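# Place cart parcel upright into gap in desk row

## Task

On the desk, three parcels stand in a line with one empty space between two of them. Take the parcel that sits on the cart and set it into that empty space, aligned with the line, oriented so the arrows printed on its sides point upward. The three desk parcels must stay where they are now and upright; a slight nudge is acceptable. Release the parcel and withdraw the gripper at the end. The robot must not tip over or finish leaning. The placement only counts if it holds without the robot supporting anything.

## Robot and tools

Robot: a Hello Robot Stretch 3 with one arm. It has a two-wheel base (0.33 m long, 0.34 m wide), a lift that slides up a mast, and a telescoping arm pointing out of the robot's RIGHT side. The base cannot strafe; to shift the gripper forward or back you drive the base. Spinning in place pivots about the wheel-axle midpoint, 0.05 m behind the front edge; with arm retracted and wrist folded the swept radius is 0.28 m, larger if the wrist is unfolded and level.

Frames: the base frame sits on the floor between the drive wheels, x forward, y left, z up. hand_pose is reported in it, located where closed fingertips meet. Odometry is the base frame at the start; heading is positive to the left, range -3.142 to 3.142.

Tool execute_actions takes "actions", a list run in sequence. Each action may hold "robot", "steps" (1 to 450 control steps, 30 per second, default 1) and "until". {"steps": n} alone just waits. "robot" is one command, a list of up to 8 commands executed in turn (each may also be {"pause_s": s}, s up to 15), or {"stop": true} which brakes everything and clears the queue. A command may contain:
- "base": exactly one of {"translate_m": d} (metres, relative offset from where the base is when this command begins, forward positive, |d| at most 1) or {"rotate_rad": d} (radians, relative turn, counter-clockwise/left positive, |d| at most 3.2).
- "joints": absolute targets by name; unnamed joints keep their targets. lift_m 0 to 1.1 (arm height); arm_m 0 to 0.52 (extension); wrist_yaw_rad -1.345 to 4.42 (0 along the arm, positive toward the robot's front, 3.0 folded over the base); wrist_pitch_rad -1.57 to 0.451 (0 level, negative tips fingers down); wrist_roll_rad -2.911 to 2.911 (0 fingers side by side); gripper_m -0.089 to 0.179 (larger is wider; actual fingertip gap is about 0.007 less when nearly shut and 0.025 less when wide, zero below 0.007); head_pan_rad -3.953 to 1.73 (0 ahead, positive left, -1.57 faces along the arm); head_tilt_rad -1.53 to 0.419 (negative down).
- "contact_limits": {"arm_m": effort %} from 1 to 100; the arm halts with contact_stop when its effort reaches that value. Smaller is gentler, very small halts immediately. Lasts until the next arm_m command.
Motions in one command begin together and continue across later actions. A new command overrides at once and discards the rest of an older queue. In a queue, the next entry starts only after the previous ended done (off_target also passes for base and gripper); other endings drop the rest. An invalid value rejects the whole call.
"until" ends an action early: {"robot": {"status": "ended"}} fires when nothing reads moving and no queue runs; fields like lift_m, arm_m_goal, base_status, queue, queue_left, refusals can be compared with [op, value] using =, !=, <, <=, >, >=. {"any": {"status": "ended"}} fires when any single motion ends. Do not wait for an exact reading with "=".

Tool zoom_image: "camera" is head_camera, nav_camera or wrist_camera; "region" is [x0, y0, x1, y1] in image pixels from the top-left, at most 504 by 504. Returns a sharper crop of that camera's latest image. head_camera and nav_camera ride on the head (pan/tilt moves them); wrist_camera is on the gripper.

Tool finished_scene: pass "scene" (its number). It ends the scene irreversibly and reports success; make sure all motion has ended first, since a final stop brakes anything still moving.

Result lines: base_status shows progress (distance moved of goal); joint_goals and joint_status per joint; status words are moving, done, off_target (resting away from goal, may still push), contact_stop (lift or arm pushed firmly and went slack), time_out, stopped, not_commanded, torque_fault (wrist servo off for 10 s, joint limp). measured_speeds from encoders; refusals count; queue is idle/running/done/dropped/stopped; queue_left. Lines starting refused:, dropped: (indices from 0) or replaced: explain events. on_its_own appears when the robot changed a goal itself, a joint is slack or off, effort at rest is abnormal, or base_tilt deviates 3 degrees or more. Also given: lidar_m (12 sectors of 30 degrees, first straight ahead, counter-clockwise, plane 0.17 m high, blind to table tops and glass), wrist_depth_mm and head_depth_mm (7x7 median depths), base_odometry, turned_by_wheels, turned_by_imu, base_tilt in degrees, motor_effort in percent (peak in brackets; biased and noisy). Each result includes one image per camera; send empty actions to look first.

Speed: the base goes fast (0.30 m/s, 1.9 rad/s) only when stowed: lift_m under 0.30, arm_m under 0.03, wrist_yaw_rad over 2.54; otherwise 0.10 m/s and 0.63 rad/s.

Gripper: command below the parcel's width to grasp; lower squeezes harder but the stall guard may ease off so things slip. Release by opening at least 0.02 past the touch value. Readings and done do not prove a hold.

Cautions: fold or unfold the wrist only with lift_m 0.32 to 0.95, wrist_pitch_rad -0.4, roll near 0; once folded the lift can go to 0.25. With yaw below -0.4 keep pitch at -0.5 or lower. Pushing on something rigid with the gripper above about 0.45 m can tip the robot, as can a second push after contact_stop, driving while gripping or pushing a fixed object, or snagging furniture (worst in reverse). If tilting, reverse the last move in small steps, pull the gripper free, and lower lift_m to about 0.2. Avoid drops, slams, knocking parcels over, and prolonged wrist strain.

Each tool is called after ">>>" as a command line: name --argument value for each argument, lists and objects as JSON in quotes; but a table of rows of numbers goes row by row, as --pt "numbers of a row", without its own name.

## Session

>>> execute_actions --actions '[]'

Scene clock: 0.00 s.
robot.base_odometry: x=+0.000 y=+0.000 heading=+0.000 (m, m, rad; robot's odometry frame)
robot.turned_by_wheels: +0.000 (rad since the last result)
robot.turned_by_imu: +0.000 (rad since the last result)
robot.base_tilt: forward=-0.8 right=+1.9 (deg)
robot.lidar_m: 1.32 1.21 1.55 2.13 2.15 2.16 2.34 2.25 1.83 2.09 2.01 2.08
robot.head_depth_mm: 1728 2075 2057 2057 2032 2019 1976 / 1723 1928 1902 1881 1888 1872 1833 / 1722 1791 1772 1769 1761 1749 1745 / 1635 1667 1666 1663 1639 1631 1631 / 1554 1573 1559 1553 1461 1470 1354 / 1489 1486 1475 1468 1427 1400 1358 / 1407 1401 1393 1387 1360 1335 1297
robot.base_status: not_commanded
robot.joint_positions: lift_m=+0.307 arm_m=+0.001 wrist_yaw_rad=+3.064 wrist_pitch_rad=-0.416 wrist_roll_rad=-0.008 gripper_m=+0.037 head_pan_rad=+0.009 head_tilt_rad=-0.020
robot.joint_goals: lift_m=+0.307 arm_m=+0.001 wrist_yaw_rad=+3.064 wrist_pitch_rad=-0.416 wrist_roll_rad=-0.008 gripper_m=+0.037 head_pan_rad=+0.009 head_tilt_rad=-0.020
robot.joint_status: lift_m=not_commanded arm_m=not_commanded wrist_yaw_rad=not_commanded wrist_pitch_rad=not_commanded wrist_roll_rad=not_commanded gripper_m=not_commanded head_pan_rad=not_commanded head_tilt_rad=not_commanded
robot.measured_speeds: translate_m=+0.000 rotate_rad=+0.000 lift_m=+0.000 arm_m=+0.000 wrist_yaw_rad=+0.000 wrist_pitch_rad=+0.000 wrist_roll_rad=+0.000 head_pan_rad=+0.000 head_tilt_rad=+0.000
robot: refusals=0 queue=idle queue_left=0
robot.motor_effort: left_wheel=+0 right_wheel=-2 lift_m=+19 arm_m=-1 wrist_yaw_rad=+0 wrist_pitch_rad=+5 wrist_roll_rad=+0 gripper_m=+0 head_pan_rad=-1 head_tilt_rad=+2 (%)
robot.hand_pose: x=-0.0039 y=+0.0776 z=+0.3202 quat_wxyz=(+0.172, +0.694, +0.120, +0.689) (m; robot's base frame)
robot.wrist_depth_mm: - - - - - - - / - - - - - - - / 917 907 899 903 884 891 883 / 719 721 709 701 697 699 696 / 589 595 - 580 576 582 573 / 498 500 - 512 486 493 495 / 441 - - - 432 427 426
pictures: head_camera (sideways: a quarter turn clockwise sets it upright), nav_camera (sideways: a quarter turn counterclockwise sets it upright), wrist_camera
Images, in order (width x height): head_camera 896x504, nav_camera 672x504, wrist_camera 644x364.

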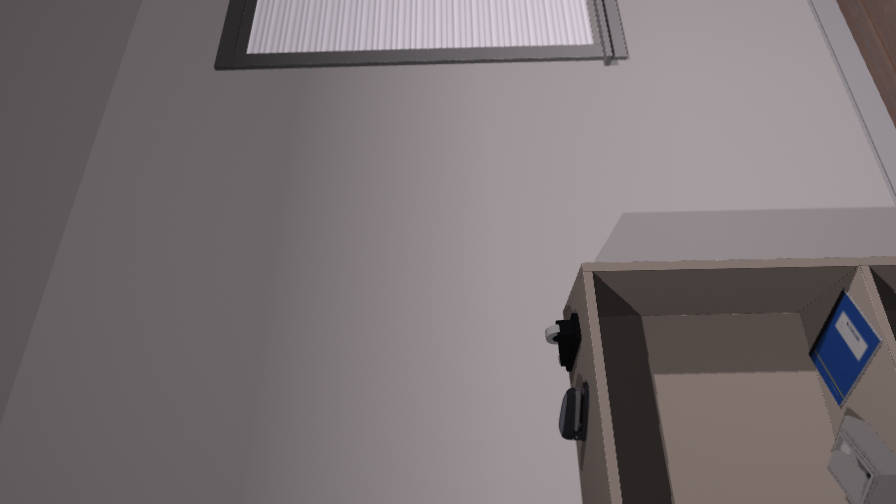

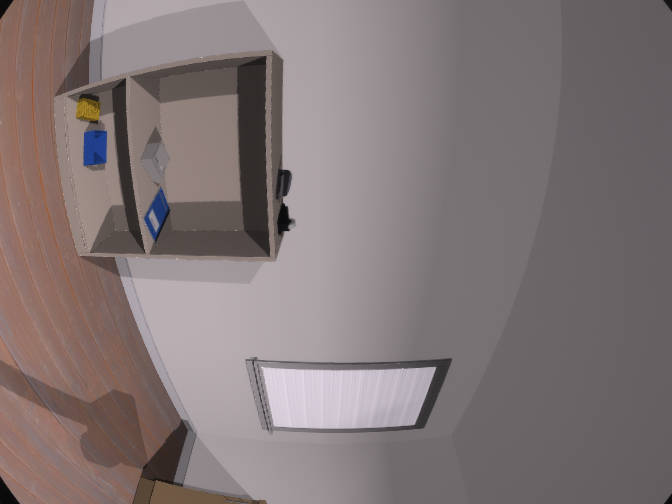

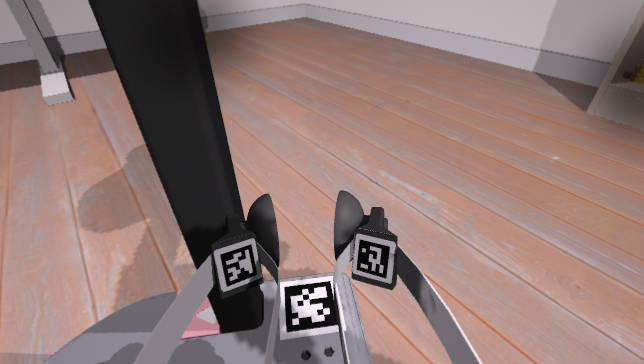

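>>> execute_actions --actions '[{"robot": {"joints": {"head_pan_rad": -1.5, "head_tilt_rad": -0.5}}, "steps": 200, "until": {"robot": {"status": "ended"}}}]'

Scene clock: 4.03 s.
robot.base_odometry: x=+0.000 y=+0.000 heading=+0.000 (m, m, rad; robot's odometry frame)
robot.turned_by_wheels: +0.000 (rad since the last result)
robot.turned_by_imu: -0.001 (rad since the last result)
robot.base_tilt: forward=-0.7 right=+1.8 (deg)
robot.lidar_m: 1.32 1.21 1.55 2.13 2.16 2.15 2.34 2.25 1.83 2.08 2.00 2.08
robot.head_depth_mm: 2663 2875 3045 2870 2013 1555 1271 / 2651 2916 3231 2890 2042 1581 1276 / 2551 2747 3018 2895 2040 1578 1275 / 2418 2616 2207 2406 2057 1587 1283 / 2298 2474 2098 2278 2067 1583 1286 / 2199 2371 2008 2140 2067 1587 1283 / 2116 2269 1918 2019 2076 1605 1295
robot.base_status: not_commanded
robot.joint_positions: lift_m=+0.307 arm_m=+0.001 wrist_yaw_rad=+3.064 wrist_pitch_rad=-0.416 wrist_roll_rad=-0.008 gripper_m=+0.037 head_pan_rad=-1.493 head_tilt_rad=-0.494
robot.joint_goals: lift_m=+0.307 arm_m=+0.001 wrist_yaw_rad=+3.064 wrist_pitch_rad=-0.416 wrist_roll_rad=-0.008 gripper_m=+0.037 head_pan_rad=-1.500 head_tilt_rad=-0.500
robot.joint_status: lift_m=not_commanded arm_m=not_commanded wrist_yaw_rad=not_commanded wrist_pitch_rad=not_commanded wrist_roll_rad=not_commanded gripper_m=not_commanded head_pan_rad=done head_tilt_rad=done
robot.measured_speeds: translate_m=+0.000 rotate_rad=+0.000 lift_m=+0.000 arm_m=+0.000 wrist_yaw_rad=+0.000 wrist_pitch_rad=+0.000 wrist_roll_rad=+0.000 head_pan_rad=+0.000 head_tilt_rad=+0.000
robot: refusals=0 queue=done queue_left=0
robot.motor_effort: left_wheel=+0(0) right_wheel=+0(1) lift_m=+20(19) arm_m=-1(1) wrist_yaw_rad=+1(0) wrist_pitch_rad=+5(5) wrist_roll_rad=+0(0) gripper_m=+1(0) head_pan_rad=-5(59) head_tilt_rad=-4(34) (%)
robot.hand_pose: x=-0.0039 y=+0.0776 z=+0.3202 quat_wxyz=(+0.172, +0.694, +0.120, +0.689) (m; robot's base frame)
robot.wrist_depth_mm: - - - - - - - / - - - - - - - / 937 913 907 903 900 877 868 / 711 707 712 702 707 694 686 / 590 589 - 584 576 573 581 / 504 497 - 515 482 492 486 / 443 - - - 432 427 428
pictures: head_camera (sideways: a quarter turn clockwise sets it upright), nav_camera (sideways: a quarter turn counterclockwise sets it upright), wrist_camera
camera_calibration (this result's frames):
head_camera: T_world_to_cam=[[0.00529075, 0.448702, -0.893666, 1.1792], [0.99607, 0.0766501, 0.0443824, -0.0613933], [0.088414, -0.890388, -0.446533, 0.539316], [0, 0, 0, 1]] pos_world=[0.00723012, -0.0442015, 1.29735]
nav_camera: T_world_to_cam=[[0.0307248, -0.434065, 0.900357, -1.1233], [-0.991031, -0.130433, -0.0290631, 0.0922009], [0.130051, -0.891389, -0.43418, 0.521828], [0, 0, 0, 1]] pos_world=[0.0580225, -0.0104063, 1.24062]
wrist_camera: T_world_to_cam=[[0.992169, -0.124882, -0.00229559, 0.00693616], [-0.0753331, -0.583646, -0.808506, 0.331725], [0.0996284, 0.802348, -0.588483, 0.295], [0, 0, 0, 1]] pos_world=[-0.0112824, -0.0422167, 0.44182]
Images, in order (width x height): head_camera 896x504, nav_camera 672x504, wrist_camera 644x364.

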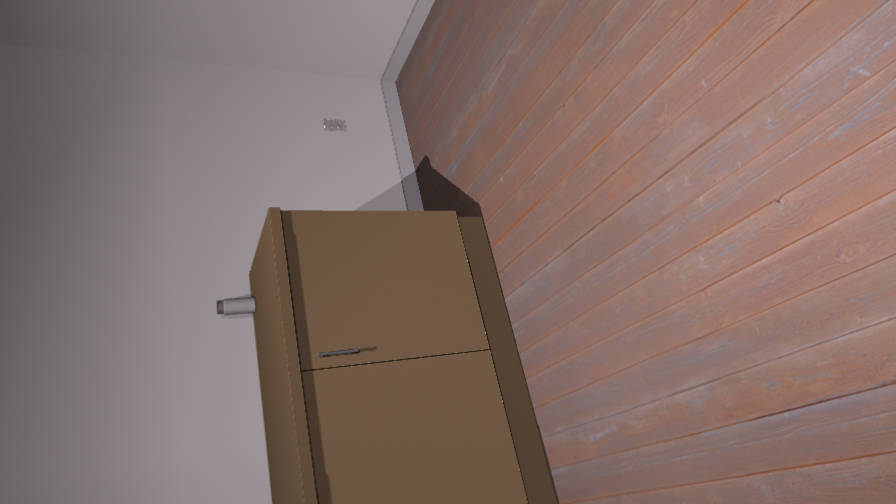

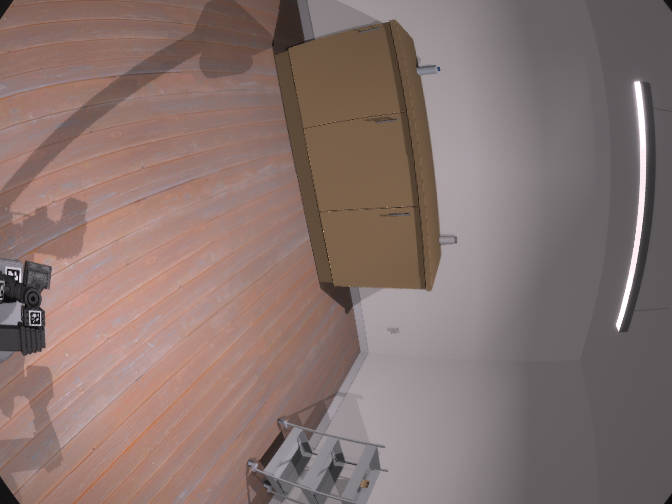

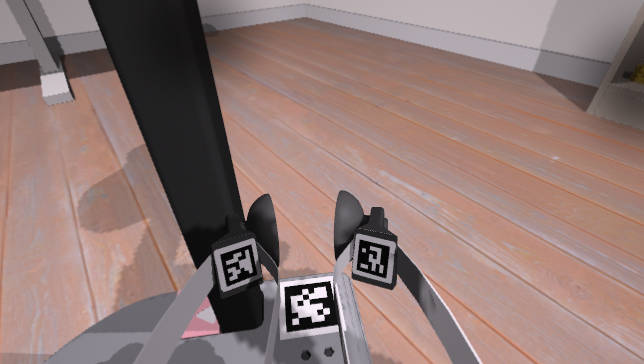

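>>> execute_actions --actions '[{"robot": {"joints": {"head_pan_rad": -2.6, "head_tilt_rad": -0.45}}, "steps": 200, "until": {"robot": {"status": "ended"}}}]'

Scene clock: 8.33 s.
robot.base_odometry: x=+0.000 y=+0.000 heading=+0.000 (m, m, rad; robot's odometry frame)
robot.turned_by_wheels: +0.000 (rad since the last result)
robot.turned_by_imu: -0.001 (rad since the last result)
robot.base_tilt: forward=-0.6 right=+1.9 (deg)
robot.lidar_m: 1.32 1.21 1.55 2.13 2.16 2.16 2.34 2.25 1.83 2.08 2.01 2.08
robot.head_depth_mm: 1876 2020 2198 2403 2106 1621 1297 / 1879 2031 2211 2397 2118 1623 1303 / 1904 2035 2219 2423 2143 1632 1305 / 1904 2046 2224 2422 2167 1632 1313 / 1914 2068 2234 2454 2181 1649 1315 / 1912 2063 2240 2409 2069 1652 1324 / 1916 2063 2209 2108 2099 1655 1326
robot.base_status: not_commanded
robot.joint_positions: lift_m=+0.307 arm_m=+0.001 wrist_yaw_rad=+3.064 wrist_pitch_rad=-0.416 wrist_roll_rad=-0.008 gripper_m=+0.037 head_pan_rad=-2.593 head_tilt_rad=-0.458
robot.joint_goals: lift_m=+0.307 arm_m=+0.001 wrist_yaw_rad=+3.064 wrist_pitch_rad=-0.416 wrist_roll_rad=-0.008 gripper_m=+0.037 head_pan_rad=-2.600 head_tilt_rad=-0.450
robot.joint_status: lift_m=not_commanded arm_m=not_commanded wrist_yaw_rad=not_commanded wrist_pitch_rad=not_commanded wrist_roll_rad=not_commanded gripper_m=not_commanded head_pan_rad=done head_tilt_rad=done
robot.measured_speeds: translate_m=+0.000 rotate_rad=+0.000 lift_m=+0.000 arm_m=+0.000 wrist_yaw_rad=+0.000 wrist_pitch_rad=+0.000 wrist_roll_rad=+0.000 head_pan_rad=+0.000 head_tilt_rad=+0.000
robot: refusals=0 queue=done queue_left=0
robot.motor_effort: left_wheel=+0(0) right_wheel=+0(1) lift_m=+19(19) arm_m=-1(1) wrist_yaw_rad=+0(1) wrist_pitch_rad=+5(5) wrist_roll_rad=+0(0) gripper_m=+0(0) head_pan_rad=-3(60) head_tilt_rad=+5(11) (%)
robot.hand_pose: x=-0.0039 y=+0.0776 z=+0.3202 quat_wxyz=(+0.172, +0.694, +0.120, +0.689) (m; robot's base frame)
robot.wrist_depth_mm: - - - - - - - / - - - - - - - / 929 904 915 891 885 878 877 / 722 711 706 708 700 698 697 / 591 592 - 576 584 574 569 / 503 498 - 509 484 491 492 / 442 - - - 432 423 423
pictures: head_camera (sideways: a quarter turn clockwise sets it upright), nav_camera (sideways: a quarter turn counterclockwise sets it upright), wrist_camera
camera_calibration (this result's frames):
head_camera: T_world_to_cam=[[0.375131, 0.182207, -0.908888, 1.1968], [0.521459, -0.852121, 0.0443982, -0.0585209], [-0.766393, -0.490603, -0.41467, 0.503068], [0, 0, 0, 1]] pos_world=[-0.0328926, -0.0211254, 1.29896]
nav_camera: T_world_to_cam=[[-0.345555, -0.207546, 0.915159, -1.14031], [-0.566615, 0.823535, -0.0271815, 0.0871636], [-0.748024, -0.527935, -0.402175, 0.485537], [0, 0, 0, 1]] pos_world=[0.0185401, -0.0521175, 1.24121]
wrist_camera: T_world_to_cam=[[0.992169, -0.124882, -0.00229564, 0.00693622], [-0.075333, -0.583646, -0.808506, 0.331725], [0.0996282, 0.802348, -0.588483, 0.295], [0, 0, 0, 1]] pos_world=[-0.0112824, -0.0422167, 0.44182]
Images, in order (width x height): head_camera 896x504, nav_camera 672x504, wrist_camera 644x364.

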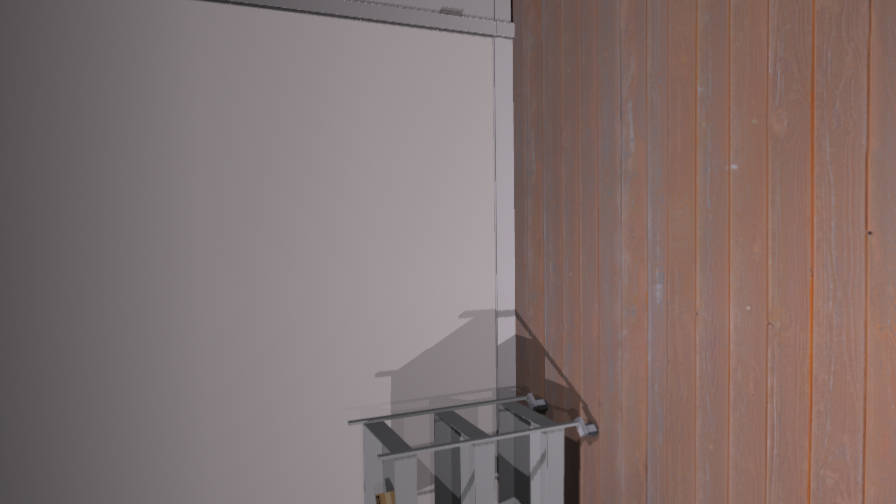

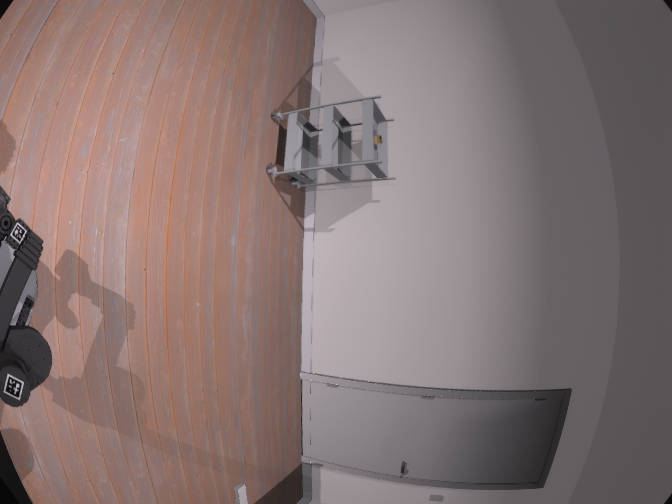

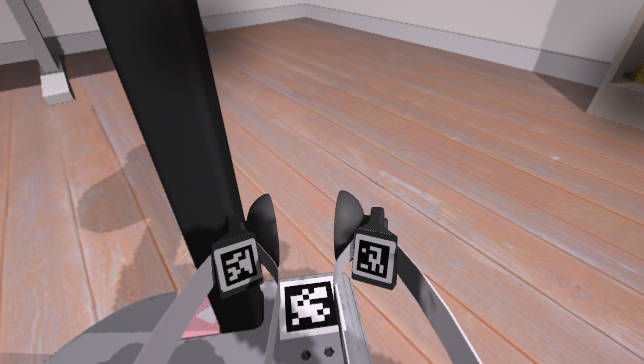

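>>> execute_actions --actions '[{"robot": {"joints": {"head_pan_rad": -2.2, "head_tilt_rad": -0.35}}, "steps": 200, "until": {"robot": {"status": "ended"}}}]'

>>> execute_actions --actions '[{"robot": {"joints": {"head_pan_rad": -3.8, "head_tilt_rad": -0.35}}, "steps": 200, "until": {"robot": {"status": "ended"}}}]'

Scene clock: 14.53 s.
robot.base_odometry: x=+0.000 y=+0.000 heading=+0.000 (m, m, rad; robot's odometry frame)
robot.turned_by_wheels: +0.000 (rad since the last result)
robot.turned_by_imu: -0.001 (rad since the last result)
robot.base_tilt: forward=-0.8 right=+1.8 (deg)
robot.lidar_m: 1.32 1.21 1.55 2.13 2.16 2.16 2.33 2.26 1.83 2.08 2.01 2.08
robot.head_depth_mm: 1847 1972 2088 2213 2311 1772 1400 / 1943 2048 2184 2311 2384 1790 1398 / 2016 2141 2294 2384 2365 1810 1409 / 2107 2264 2428 2273 2267 1812 1424 / 2219 2357 2540 2630 2397 1831 1423 / 2325 2481 2683 2914 2547 1832 1431 / 2453 2619 2857 3099 2560 1846 1426
robot.base_status: not_commanded
robot.joint_positions: lift_m=+0.307 arm_m=+0.001 wrist_yaw_rad=+3.064 wrist_pitch_rad=-0.416 wrist_roll_rad=-0.008 gripper_m=+0.037 head_pan_rad=-2.207 head_tilt_rad=-0.360
robot.joint_goals: lift_m=+0.307 arm_m=+0.001 wrist_yaw_rad=+3.064 wrist_pitch_rad=-0.416 wrist_roll_rad=-0.008 gripper_m=+0.037 head_pan_rad=-2.200 head_tilt_rad=-0.350
robot.joint_status: lift_m=not_commanded arm_m=not_commanded wrist_yaw_rad=not_commanded wrist_pitch_rad=not_commanded wrist_roll_rad=not_commanded gripper_m=not_commanded head_pan_rad=done head_tilt_rad=done
robot.measured_speeds: translate_m=+0.000 rotate_rad=+0.000 lift_m=+0.000 arm_m=+0.000 wrist_yaw_rad=+0.000 wrist_pitch_rad=+0.000 wrist_roll_rad=+0.000 head_pan_rad=+0.000 head_tilt_rad=+0.000
robot: refusals=0 queue=done queue_left=0
robot.motor_effort: left_wheel=+0(0) right_wheel=-1(0) lift_m=+19(19) arm_m=-1(1) wrist_yaw_rad=+1(0) wrist_pitch_rad=+5(5) wrist_roll_rad=+0(0) gripper_m=+0(1) head_pan_rad=+4(38) head_tilt_rad=+5(18) (%)
robot.hand_pose: x=-0.0039 y=+0.0776 z=+0.3202 quat_wxyz=(+0.172, +0.694, +0.120, +0.689) (m; robot's base frame)
robot.wrist_depth_mm: - - - - - - - / - - - - - - - / 910 897 898 889 893 886 870 / 722 717 712 708 710 685 693 / 589 591 - 584 585 579 573 / 502 499 - 511 488 487 488 / 436 - - - 432 427 431
pictures: head_camera (sideways: a quarter turn clockwise sets it upright), nav_camera (sideways: a quarter turn counterclockwise sets it upright), wrist_camera
camera_calibration (this result's frames):
head_camera: T_world_to_cam=[[0.224702, 0.236328, -0.945335, 1.24529], [0.806224, -0.58996, 0.0441495, -0.0599398], [-0.547276, -0.772072, -0.323099, 0.382564], [0, 0, 0, 1]] pos_world=[-0.0221257, -0.0342918, 1.30346]
nav_camera: T_world_to_cam=[[-0.187436, -0.248235, 0.950393, -1.18727], [-0.836154, 0.548063, -0.0217562, 0.0817478], [-0.515475, -0.798753, -0.31029, 0.36454], [0, 0, 0, 1]] pos_world=[0.0337277, -0.0483477, 1.24326]
wrist_camera: T_world_to_cam=[[0.992169, -0.124882, -0.00229557, 0.00693619], [-0.0753329, -0.583646, -0.808506, 0.331725], [0.0996282, 0.802348, -0.588483, 0.295], [0, 0, 0, 1]] pos_world=[-0.0112824, -0.0422167, 0.44182]
Images, in order (width x height): head_camera 896x504, nav_camera 672x504, wrist_camera 644x364.

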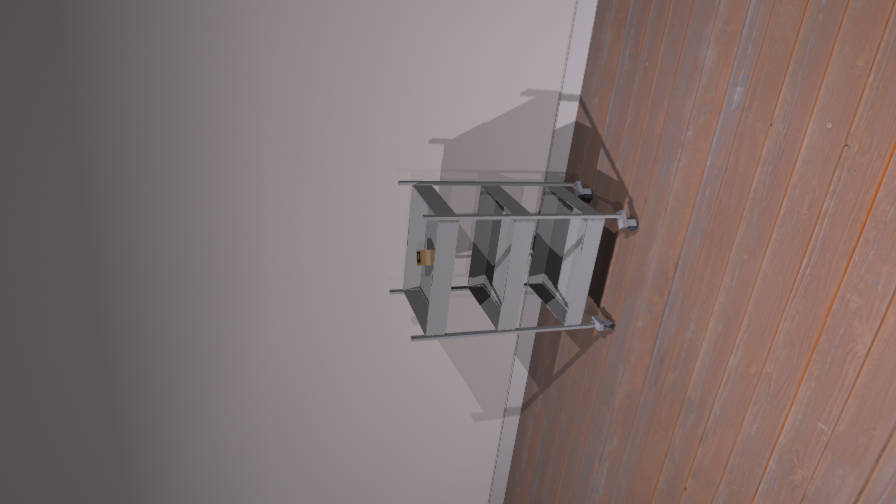

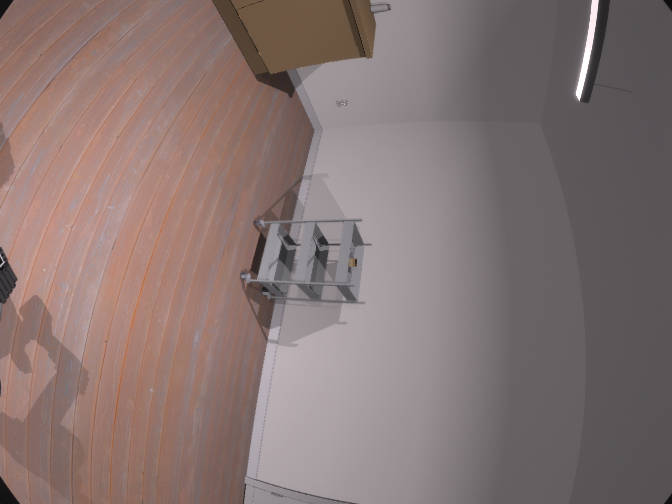

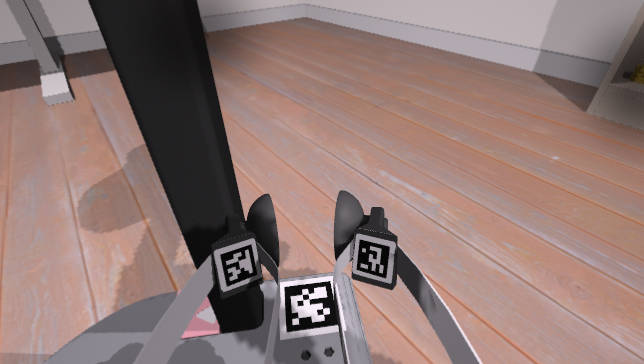

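Scene clock: 15.83 s.
robot.base_odometry: x=+0.000 y=+0.000 heading=+0.000 (m, m, rad; robot's odometry frame)
robot.turned_by_wheels: +0.000 (rad since the last result)
robot.turned_by_imu: +0.000 (rad since the last result)
robot.base_tilt: forward=-0.8 right=+1.8 (deg)
robot.lidar_m: 1.32 1.21 1.54 2.13 2.16 2.16 2.34 2.25 1.83 2.08 2.00 2.08
robot.head_depth_mm: 1755 1859 1929 1677 2173 1791 - / 1820 1933 2017 2184 2295 1791 1409 / 1900 2036 2125 2312 2369 1815 1405 / 1979 2103 2219 2453 2487 1806 1417 / 2082 2225 2331 2580 2526 1823 1424 / 2175 2340 2452 2612 2343 1826 1423 / 2313 2452 2638 2887 2560 1846 1434
robot.base_status: not_commanded
robot.joint_positions: lift_m=+0.307 arm_m=+0.001 wrist_yaw_rad=+3.064 wrist_pitch_rad=-0.416 wrist_roll_rad=-0.008 gripper_m=+0.037 head_pan_rad=-3.793 head_tilt_rad=-0.360
robot.joint_goals: lift_m=+0.307 arm_m=+0.001 wrist_yaw_rad=+3.064 wrist_pitch_rad=-0.416 wrist_roll_rad=-0.008 gripper_m=+0.037 head_pan_rad=-3.800 head_tilt_rad=-0.350
robot.joint_status: lift_m=not_commanded arm_m=not_commanded wrist_yaw_rad=not_commanded wrist_pitch_rad=not_commanded wrist_roll_rad=not_commanded gripper_m=not_commanded head_pan_rad=done head_tilt_rad=done
robot.measured_speeds: translate_m=+0.000 rotate_rad=+0.000 lift_m=+0.000 arm_m=+0.000 wrist_yaw_rad=+0.000 wrist_pitch_rad=+0.000 wrist_roll_rad=+0.000 head_pan_rad=+0.000 head_tilt_rad=+0.000
robot: refusals=0 queue=done queue_left=0
robot.motor_effort: left_wheel=+0(0) right_wheel=+0(1) lift_m=+19(20) arm_m=-1(1) wrist_yaw_rad=+0(1) wrist_pitch_rad=+5(5) wrist_roll_rad=+0(0) gripper_m=+0(0) head_pan_rad=-5(58) head_tilt_rad=+5(5) (%)
robot.hand_pose: x=-0.0039 y=+0.0776 z=+0.3202 quat_wxyz=(+0.172, +0.694, +0.120, +0.689) (m; robot's base frame)
robot.wrist_depth_mm: - - - - - - - / - - - - - - - / 921 914 912 893 886 889 880 / 718 710 720 710 704 695 701 / 593 593 - 591 580 582 573 / 501 498 - 509 487 496 488 / 436 - - - 429 428 428
pictures: head_camera (sideways: a quarter turn clockwise sets it upright), nav_camera (sideways: a quarter turn counterclockwise sets it upright), wrist_camera
camera_calibration (this result's frames):
head_camera: T_world_to_cam=[[0.232829, -0.228037, -0.945405, 1.24533], [-0.601771, -0.797447, 0.0441485, -0.0513497], [-0.763978, 0.558638, -0.322895, 0.38362], [0, 0, 0, 1]] pos_world=[-0.0277718, 0.0287279, 1.30347]
nav_camera: T_world_to_cam=[[-0.245283, 0.19095, 0.95046, -1.187], [0.560324, 0.827988, -0.021744, 0.0732134], [-0.791122, 0.527232, -0.310085, 0.365955], [0, 0, 0, 1]] pos_world=[-0.0426597, -0.0269044, 1.24327]
wrist_camera: T_world_to_cam=[[0.992169, -0.124882, -0.00229557, 0.00693619], [-0.0753329, -0.583646, -0.808506, 0.331725], [0.0996282, 0.802348, -0.588483, 0.295], [0, 0, 0, 1]] pos_world=[-0.0112824, -0.0422167, 0.44182]
Images, in order (width x height): head_camera 896x504, nav_camera 672x504, wrist_camera 644x364.

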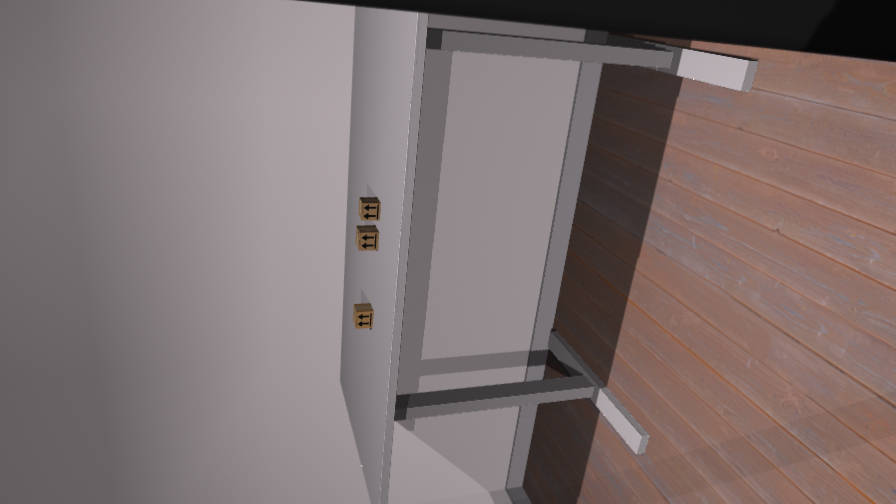

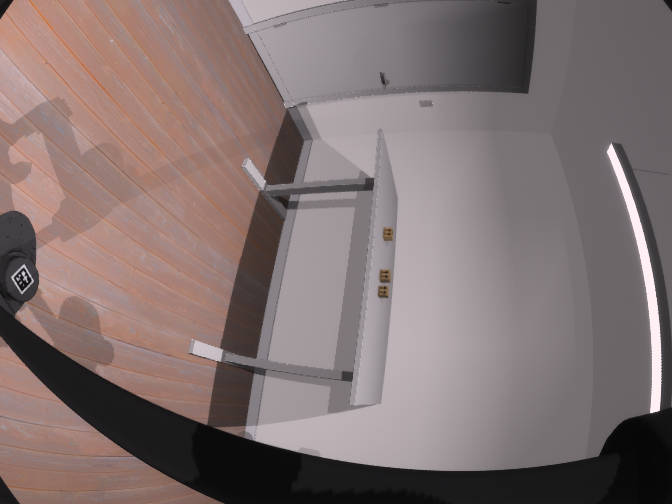

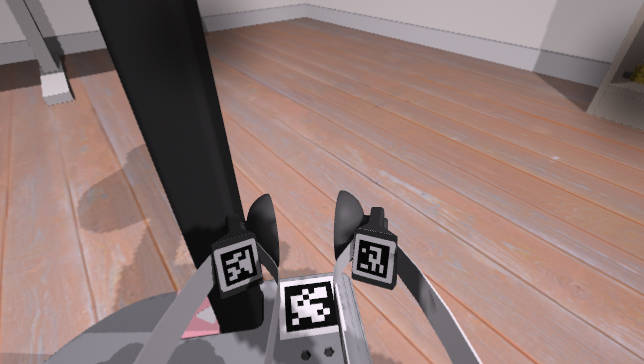

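>>> execute_actions --actions '[{"robot": [{"joints": {"lift_m": 0.27, "head_pan_rad": -1.57, "head_tilt_rad": -0.6}}, {"base": {"rotate_rad": -2.0}}, {"base": {"translate_m": 1.0}}, {"base": {"translate_m": 0.6}}, {"base": {"rotate_rad": 0.95}}], "steps": 450, "until": {"robot": {"status": "ended"}}}]'

Scene clock: 59.43 s.
robot.base_odometry: x=-0.666 y=-1.455 heading=-1.050 (m, m, rad; robot's odometry frame)
robot.turned_by_wheels: -1.050 (rad since the last result)
robot.turned_by_imu: -1.022 (rad since the last result)
robot.base_tilt: forward=-0.8 right=+1.8 (deg)
robot.lidar_m: 1.09 1.12 1.54 2.48 2.67 2.86 2.64 1.37 0.45 0.43 0.46 1.41
robot.head_depth_mm: 789 872 976 1105 848 723 851 / 792 874 974 1102 882 725 875 / 791 874 972 1104 855 731 877 / 792 878 978 1106 888 734 881 / 793 877 975 1105 882 735 864 / 795 875 977 1107 1275 1382 1216 / 794 875 981 1106 1272 1438 1227
robot.base_status: done (rotate_rad +0.9499 of +0.9500)
robot.joint_positions: lift_m=+0.270 arm_m=+0.001 wrist_yaw_rad=+3.064 wrist_pitch_rad=-0.416 wrist_roll_rad=-0.008 gripper_m=+0.037 head_pan_rad=-1.577 head_tilt_rad=-0.593
robot.joint_goals: lift_m=+0.270 arm_m=+0.001 wrist_yaw_rad=+3.064 wrist_pitch_rad=-0.416 wrist_roll_rad=-0.008 gripper_m=+0.037 head_pan_rad=-1.570 head_tilt_rad=-0.600
robot.joint_status: lift_m=done arm_m=not_commanded wrist_yaw_rad=not_commanded wrist_pitch_rad=not_commanded wrist_roll_rad=not_commanded gripper_m=not_commanded head_pan_rad=done head_tilt_rad=done
robot.measured_speeds: translate_m=+0.000 rotate_rad=+0.000 lift_m=+0.000 arm_m=+0.000 wrist_yaw_rad=+0.000 wrist_pitch_rad=+0.000 wrist_roll_rad=+0.000 head_pan_rad=+0.000 head_tilt_rad=+0.000
robot: refusals=0 queue=done queue_left=0
robot.motor_effort: left_wheel=-3(13) right_wheel=+2(8) lift_m=+13(20) arm_m=-1(1) wrist_yaw_rad=+0(0) wrist_pitch_rad=+5(5) wrist_roll_rad=+0(0) gripper_m=+1(0) head_pan_rad=+5(58) head_tilt_rad=-3(26) (%)
robot.hand_pose: x=-0.0039 y=+0.0776 z=+0.2835 quat_wxyz=(+0.173, +0.694, +0.120, +0.689) (m; robot's base frame)
robot.wrist_depth_mm: - - - - - - - / - - - - - - - / 841 827 825 827 810 821 804 / 655 641 655 646 639 637 631 / 538 539 - 534 537 527 527 / 460 486 - - 443 453 449 / - - - - 395 392 391
pictures: head_camera (sideways: a quarter turn clockwise sets it upright), nav_camera (sideways: a quarter turn counterclockwise sets it upright), wrist_camera
camera_calibration (this result's frames):
head_camera: T_world_to_cam=[[0.0433819, 0.533391, -0.844756, 1.11518], [0.998964, -0.0115006, 0.0440395, -0.0609589], [0.0137751, -0.845791, -0.533337, 0.652717], [0, 0, 0, 1]] pos_world=[0.00352602, -0.0434639, 1.29285]
nav_camera: T_world_to_cam=[[-0.00627075, -0.522548, 0.852587, -1.06077], [-0.998457, -0.0437715, -0.0341711, 0.0988921], [0.0551751, -0.851485, -0.521468, 0.635862], [0, 0, 0, 1]] pos_world=[0.057004, -0.00854548, 1.23936]
wrist_camera: T_world_to_cam=[[0.992169, -0.124883, -0.00227363, 0.00683891], [-0.0753612, -0.584012, -0.808239, 0.301942], [0.0996079, 0.802081, -0.58885, 0.273592], [0, 0, 0, 1]] pos_world=[-0.0112825, -0.0422511, 0.405161]
Images, in order (width x height): head_camera 896x504, nav_camera 672x504, wrist_camera 644x364.

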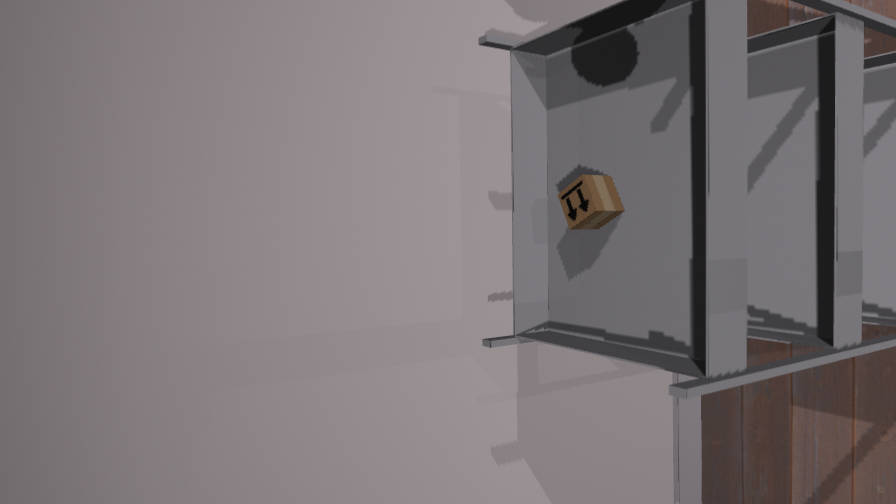

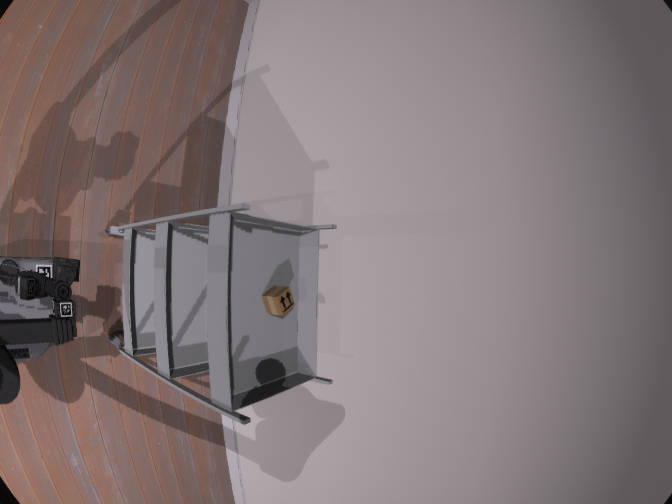

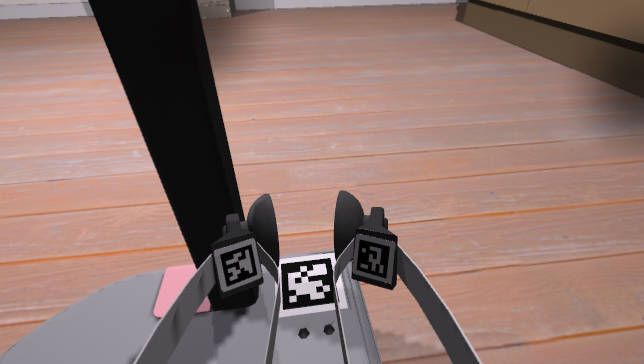

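>>> zoom_image --camera "head_camera" --region '[480, 100, 720, 300]'

Region (480, 100, 720, 300) of head_camera's 896x504 image, scaled by 2.100, with more detail than that image has.

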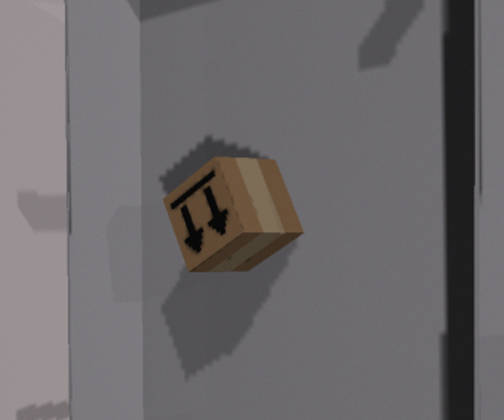

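>>> execute_actions --actions '[{"robot": [{"joints": {"lift_m": 0.92}}, {"joints": {"wrist_yaw_rad": 1.9}}, {"joints": {"wrist_pitch_rad": -1.57, "gripper_m": 0.13}}], "steps": 450, "until": {"robot": {"status": "ended"}}}]'

Scene clock: 102.20 s.
robot.base_odometry: x=-0.666 y=-1.455 heading=-1.050 (m, m, rad; robot's odometry frame)
robot.turned_by_wheels: +0.000 (rad since the last result)
robot.turned_by_imu: -0.002 (rad since the last result)
robot.base_tilt: forward=-0.7 right=+1.8 (deg)
robot.lidar_m: 1.09 1.11 1.54 2.48 2.67 2.87 2.64 1.37 0.45 0.43 0.46 1.41
robot.head_depth_mm: 789 875 973 1100 846 - - / 790 874 978 1104 883 - - / 790 873 975 1105 857 - - / 793 878 978 1108 887 755 881 / 792 875 977 1109 882 734 862 / 792 876 978 1110 1278 1383 1216 / 794 877 980 1104 1272 1429 1217
robot.base_status: done (rotate_rad +0.9499 of +0.9500)
robot.joint_positions: lift_m=+0.920 arm_m=+0.001 wrist_yaw_rad=+1.902 wrist_pitch_rad=-1.560 wrist_roll_rad=-0.008 gripper_m=+0.130 head_pan_rad=-1.577 head_tilt_rad=-0.593
robot.joint_goals: lift_m=+0.920 arm_m=+0.001 wrist_yaw_rad=+1.900 wrist_pitch_rad=-1.570 wrist_roll_rad=-0.008 gripper_m=+0.130 head_pan_rad=-1.570 head_tilt_rad=-0.600
robot.joint_status: lift_m=done arm_m=not_commanded wrist_yaw_rad=done wrist_pitch_rad=done wrist_roll_rad=not_commanded gripper_m=done head_pan_rad=done head_tilt_rad=done
robot.measured_speeds: translate_m=+0.000 rotate_rad=+0.000 lift_m=+0.000 arm_m=+0.000 wrist_yaw_rad=+0.000 wrist_pitch_rad=+0.000 wrist_roll_rad=+0.000 head_pan_rad=+0.000 head_tilt_rad=+0.000
robot: refusals=0 queue=done queue_left=0
robot.motor_effort: left_wheel=-3(3) right_wheel=+3(1) lift_m=+26(26) arm_m=-1(1) wrist_yaw_rad=-1(0) wrist_pitch_rad=-1(8) wrist_roll_rad=+0(0) gripper_m=+0(80) head_pan_rad=+5(4) head_tilt_rad=-4(4) (%)
robot.hand_pose: x=-0.0416 y=-0.1536 z=+0.8018 quat_wxyz=(+0.697, +0.697, +0.116, +0.123) (m; robot's base frame)
robot.wrist_depth_mm: 834 840 853 857 870 876 907 / 849 873 864 890 891 898 854 / 891 894 - 940 920 565 567 / 894 933 - 949 834 576 314 / 926 943 - - 873 607 299 / - - - - 696 625 301 / - - - - - 628 354
pictures: head_camera (sideways: a quarter turn clockwise sets it upright), nav_camera (sideways: a quarter turn counterclockwise sets it upright), wrist_camera
camera_calibration (this result's frames):
head_camera: T_world_to_cam=[[0.0433819, 0.533391, -0.844756, 1.11518], [0.998964, -0.0115007, 0.0440395, -0.0609589], [0.013775, -0.845791, -0.533337, 0.652717], [0, 0, 0, 1]] pos_world=[0.00352602, -0.0434639, 1.29285]
nav_camera: T_world_to_cam=[[-0.00627081, -0.522548, 0.852587, -1.06077], [-0.998457, -0.0437714, -0.0341711, 0.0988921], [0.055175, -0.851485, -0.521468, 0.635862], [0, 0, 0, 1]] pos_world=[0.057004, -0.00854548, 1.23936]
wrist_camera: T_world_to_cam=[[0.303549, -0.951841, 0.0430901, -0.175507], [-0.935848, -0.289341, 0.201172, -0.216899], [-0.179016, -0.101391, -0.978608, 0.930104], [0, 0, 0, 1]] pos_world=[0.0167936, -0.135508, 0.961404]
Images, in order (width x height): head_camera 896x504, nav_camera 672x504, wrist_camera 644x364.

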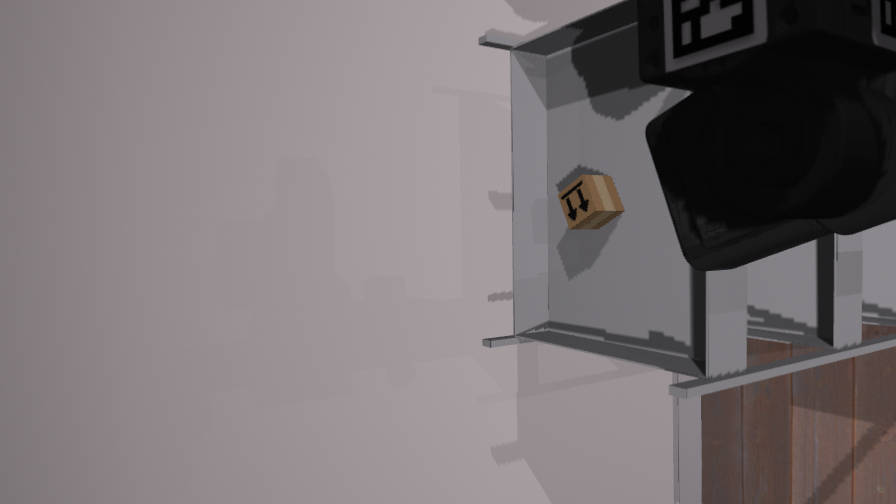

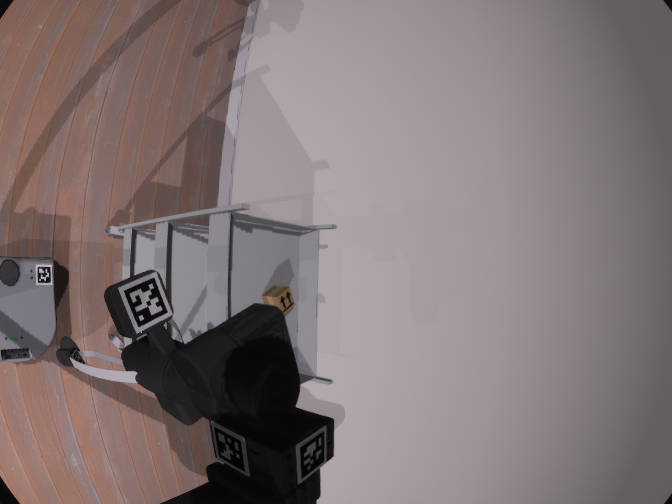

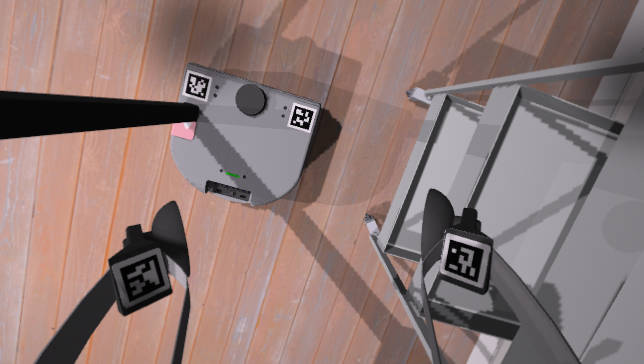

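>>> execute_actions --actions '[{"robot": {"joints": {"arm_m": 0.5}}, "steps": 450, "until": {"robot": {"status": "ended"}}}]'

Scene clock: 110.67 s.
robot.base_odometry: x=-0.666 y=-1.455 heading=-1.050 (m, m, rad; robot's odometry frame)
robot.turned_by_wheels: +0.000 (rad since the last result)
robot.turned_by_imu: -0.001 (rad since the last result)
robot.base_tilt: forward=-0.8 right=+1.8 (deg)
robot.lidar_m: 1.09 1.11 1.53 2.48 2.67 2.86 2.64 1.37 0.45 0.44 0.45 1.41
robot.head_depth_mm: 790 873 958 - 836 723 852 / 790 874 944 1122 880 726 872 / 789 872 993 1120 829 728 877 / 793 876 973 1123 891 733 882 / 791 875 977 1107 882 736 862 / 791 874 975 1102 1266 1392 1219 / 794 876 980 1105 1272 1431 1216
robot.base_status: done (rotate_rad +0.9499 of +0.9500)
robot.joint_positions: lift_m=+0.920 arm_m=+0.500 wrist_yaw_rad=+1.901 wrist_pitch_rad=-1.561 wrist_roll_rad=-0.008 gripper_m=+0.130 head_pan_rad=-1.577 head_tilt_rad=-0.593
robot.joint_goals: lift_m=+0.920 arm_m=+0.500 wrist_yaw_rad=+1.900 wrist_pitch_rad=-1.570 wrist_roll_rad=-0.008 gripper_m=+0.130 head_pan_rad=-1.570 head_tilt_rad=-0.600
robot.joint_status: lift_m=done arm_m=done wrist_yaw_rad=done wrist_pitch_rad=done wrist_roll_rad=not_commanded gripper_m=done head_pan_rad=done head_tilt_rad=done
robot.measured_speeds: translate_m=+0.000 rotate_rad=+0.000 lift_m=+0.000 arm_m=+0.000 wrist_yaw_rad=+0.000 wrist_pitch_rad=+0.000 wrist_roll_rad=+0.000 head_pan_rad=+0.000 head_tilt_rad=+0.000
robot: refusals=0 queue=done queue_left=0
robot.motor_effort: left_wheel=-3(3) right_wheel=+2(1) lift_m=+26(26) arm_m=+2(4) wrist_yaw_rad=+0(3) wrist_pitch_rad=-1(1) wrist_roll_rad=+0(0) gripper_m=+0(1) head_pan_rad=+4(4) head_tilt_rad=-3(4) (%)
robot.hand_pose: x=-0.0417 y=-0.6519 z=+0.8018 quat_wxyz=(+0.697, +0.697, +0.116, +0.122) (m; robot's base frame)
robot.wrist_depth_mm: 228 263 267 270 272 262 425 / 242 272 274 280 283 278 404 / 258 281 286 290 294 479 385 / 276 292 294 249 300 487 364 / 296 301 307 312 313 453 348 / 307 - 317 324 319 440 333 / 309 322 336 336 529 444 311
pictures: head_camera (sideways: a quarter turn clockwise sets it upright), nav_camera (sideways: a quarter turn counterclockwise sets it upright), wrist_camera
camera_calibration (this result's frames):
head_camera: T_world_to_cam=[[0.043382, 0.533391, -0.844755, 1.11518], [0.998964, -0.0115008, 0.0440395, -0.0609589], [0.0137749, -0.84579, -0.533337, 0.652717], [0, 0, 0, 1]] pos_world=[0.00352601, -0.0434639, 1.29285]
nav_camera: T_world_to_cam=[[-0.00627087, -0.522548, 0.852587, -1.06077], [-0.998457, -0.0437713, -0.0341711, 0.0988922], [0.0551749, -0.851485, -0.521468, 0.635862], [0, 0, 0, 1]] pos_world=[0.057004, -0.00854548, 1.23936]
wrist_camera: T_world_to_cam=[[0.302408, -0.952204, 0.0430976, -0.649997], [-0.936135, -0.288185, 0.201496, -0.360658], [-0.179445, -0.101279, -0.978541, 0.879581], [0, 0, 0, 1]] pos_world=[0.0167764, -0.633783, 0.961391]
Images, in order (width x height): head_camera 896x504, nav_camera 672x504, wrist_camera 644x364.

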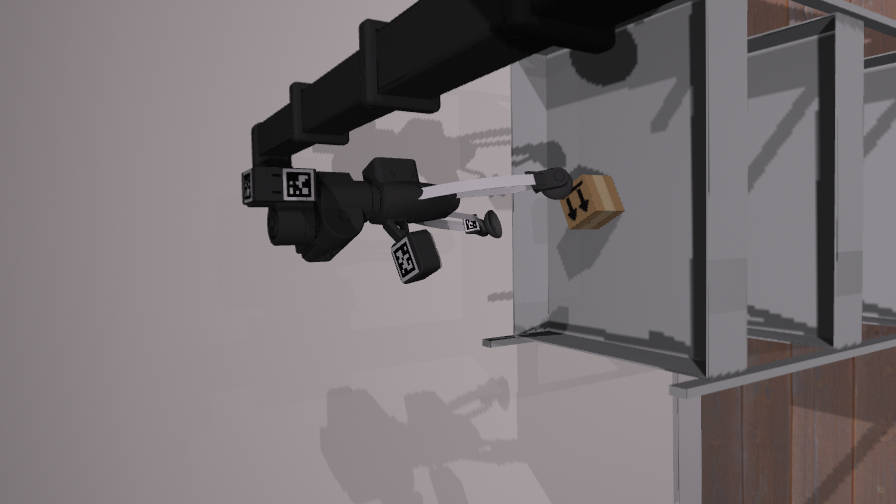

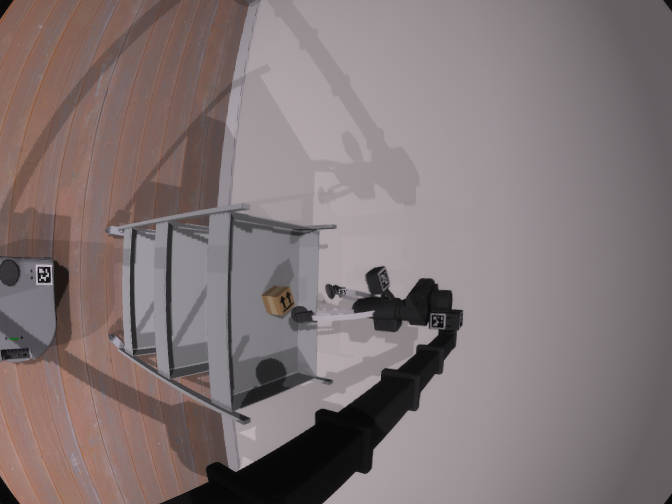

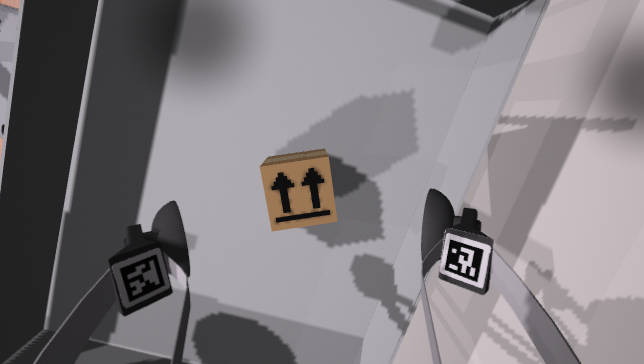

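>>> execute_actions --actions '[{"robot": {"joints": {"lift_m": 0.805}}, "steps": 450, "until": {"robot": {"status": "ended"}}}]'

Scene clock: 122.83 s.
robot.base_odometry: x=-0.666 y=-1.455 heading=-1.050 (m, m, rad; robot's odometry frame)
robot.turned_by_wheels: +0.000 (rad since the last result)
robot.turned_by_imu: -0.001 (rad since the last result)
robot.base_tilt: forward=-0.7 right=+1.8 (deg)
robot.lidar_m: 1.09 1.11 1.54 2.48 2.66 2.87 2.63 1.37 0.45 0.44 0.46 1.41
robot.head_depth_mm: 790 873 977 1101 1187 - 896 / 791 870 976 1083 852 726 875 / 791 875 959 1110 884 731 878 / 793 874 976 1106 862 733 879 / 790 875 977 1102 883 735 862 / 793 875 979 1107 1273 1388 1215 / 793 877 978 1111 1273 1436 1218
robot.base_status: done (rotate_rad +0.9499 of +0.9500)
robot.joint_positions: lift_m=+0.805 arm_m=+0.500 wrist_yaw_rad=+1.901 wrist_pitch_rad=-1.561 wrist_roll_rad=-0.008 gripper_m=+0.130 head_pan_rad=-1.577 head_tilt_rad=-0.593
robot.joint_goals: lift_m=+0.805 arm_m=+0.500 wrist_yaw_rad=+1.900 wrist_pitch_rad=-1.570 wrist_roll_rad=-0.008 gripper_m=+0.130 head_pan_rad=-1.570 head_tilt_rad=-0.600
robot.joint_status: lift_m=done arm_m=done wrist_yaw_rad=done wrist_pitch_rad=done wrist_roll_rad=not_commanded gripper_m=done head_pan_rad=done head_tilt_rad=done
robot.measured_speeds: translate_m=+0.000 rotate_rad=+0.000 lift_m=+0.000 arm_m=+0.000 wrist_yaw_rad=+0.000 wrist_pitch_rad=+0.000 wrist_roll_rad=+0.000 head_pan_rad=+0.000 head_tilt_rad=+0.000
robot: refusals=0 queue=done queue_left=0
robot.motor_effort: left_wheel=-3(3) right_wheel=+2(2) lift_m=+13(26) arm_m=+2(2) wrist_yaw_rad=+0(1) wrist_pitch_rad=-1(1) wrist_roll_rad=+0(0) gripper_m=+1(0) head_pan_rad=+4(4) head_tilt_rad=-4(4) (%)
robot.hand_pose: x=-0.0417 y=-0.6519 z=+0.6877 quat_wxyz=(+0.697, +0.697, +0.116, +0.122) (m; robot's base frame)
robot.wrist_depth_mm: 160 162 164 166 169 171 165 / 166 168 170 172 175 176 156 / 172 173 176 178 181 183 147 / 178 180 181 181 188 187 141 / 184 185 135 136 194 173 143 / 190 - 193 141 203 167 301 / 199 201 205 208 211 169 307
pictures: head_camera (sideways: a quarter turn clockwise sets it upright), nav_camera (sideways: a quarter turn counterclockwise sets it upright), wrist_camera
camera_calibration (this result's frames):
head_camera: T_world_to_cam=[[0.0433819, 0.533391, -0.844755, 1.11518], [0.998964, -0.0115007, 0.0440395, -0.0609589], [0.013775, -0.84579, -0.533337, 0.652717], [0, 0, 0, 1]] pos_world=[0.00352602, -0.0434639, 1.29285]
nav_camera: T_world_to_cam=[[-0.00627081, -0.522549, 0.852586, -1.06077], [-0.998457, -0.0437714, -0.0341711, 0.0988922], [0.055175, -0.851485, -0.521468, 0.635862], [0, 0, 0, 1]] pos_world=[0.057004, -0.00854547, 1.23936]
wrist_camera: T_world_to_cam=[[0.302408, -0.952204, 0.0430977, -0.645077], [-0.936135, -0.288185, 0.201498, -0.337654], [-0.179447, -0.10128, -0.97854, 0.767856], [0, 0, 0, 1]] pos_world=[0.0167762, -0.633783, 0.847216]
Images, in order (width x height): head_camera 896x504, nav_camera 672x504, wrist_camera 644x364.

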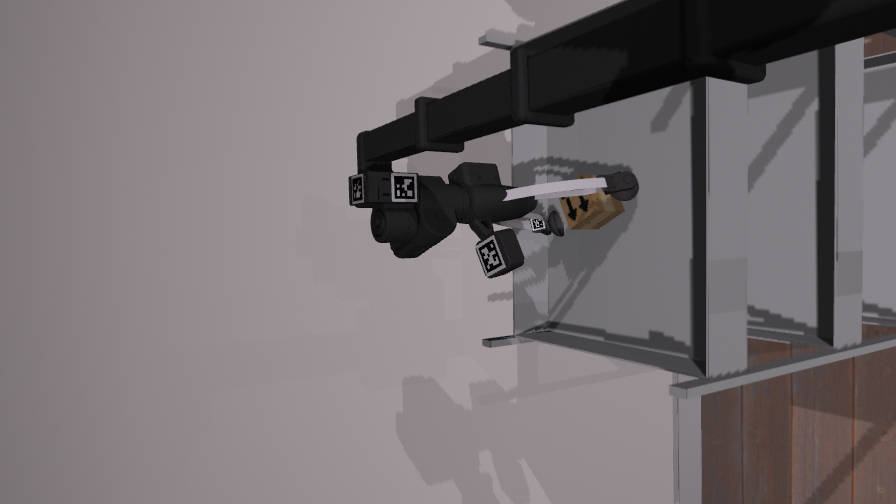

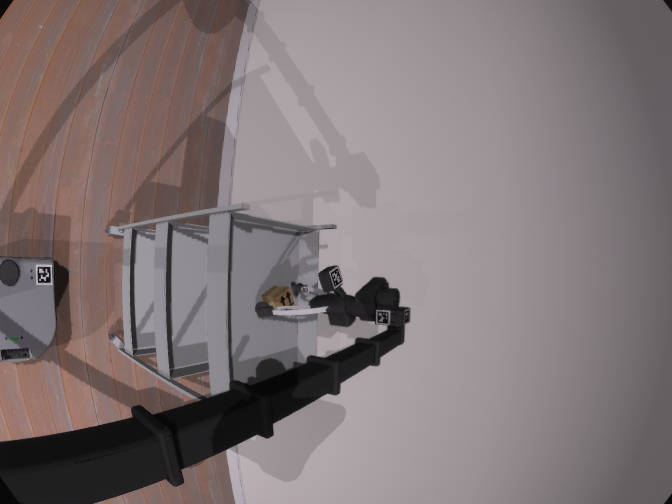

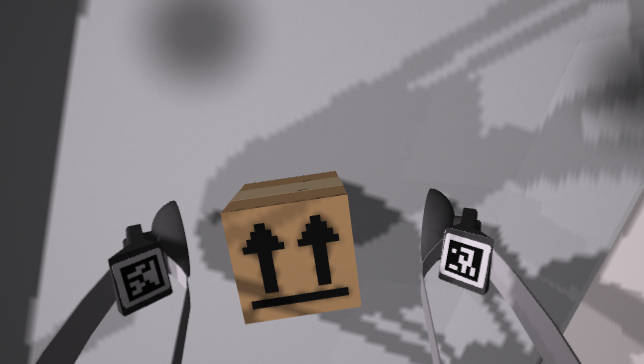

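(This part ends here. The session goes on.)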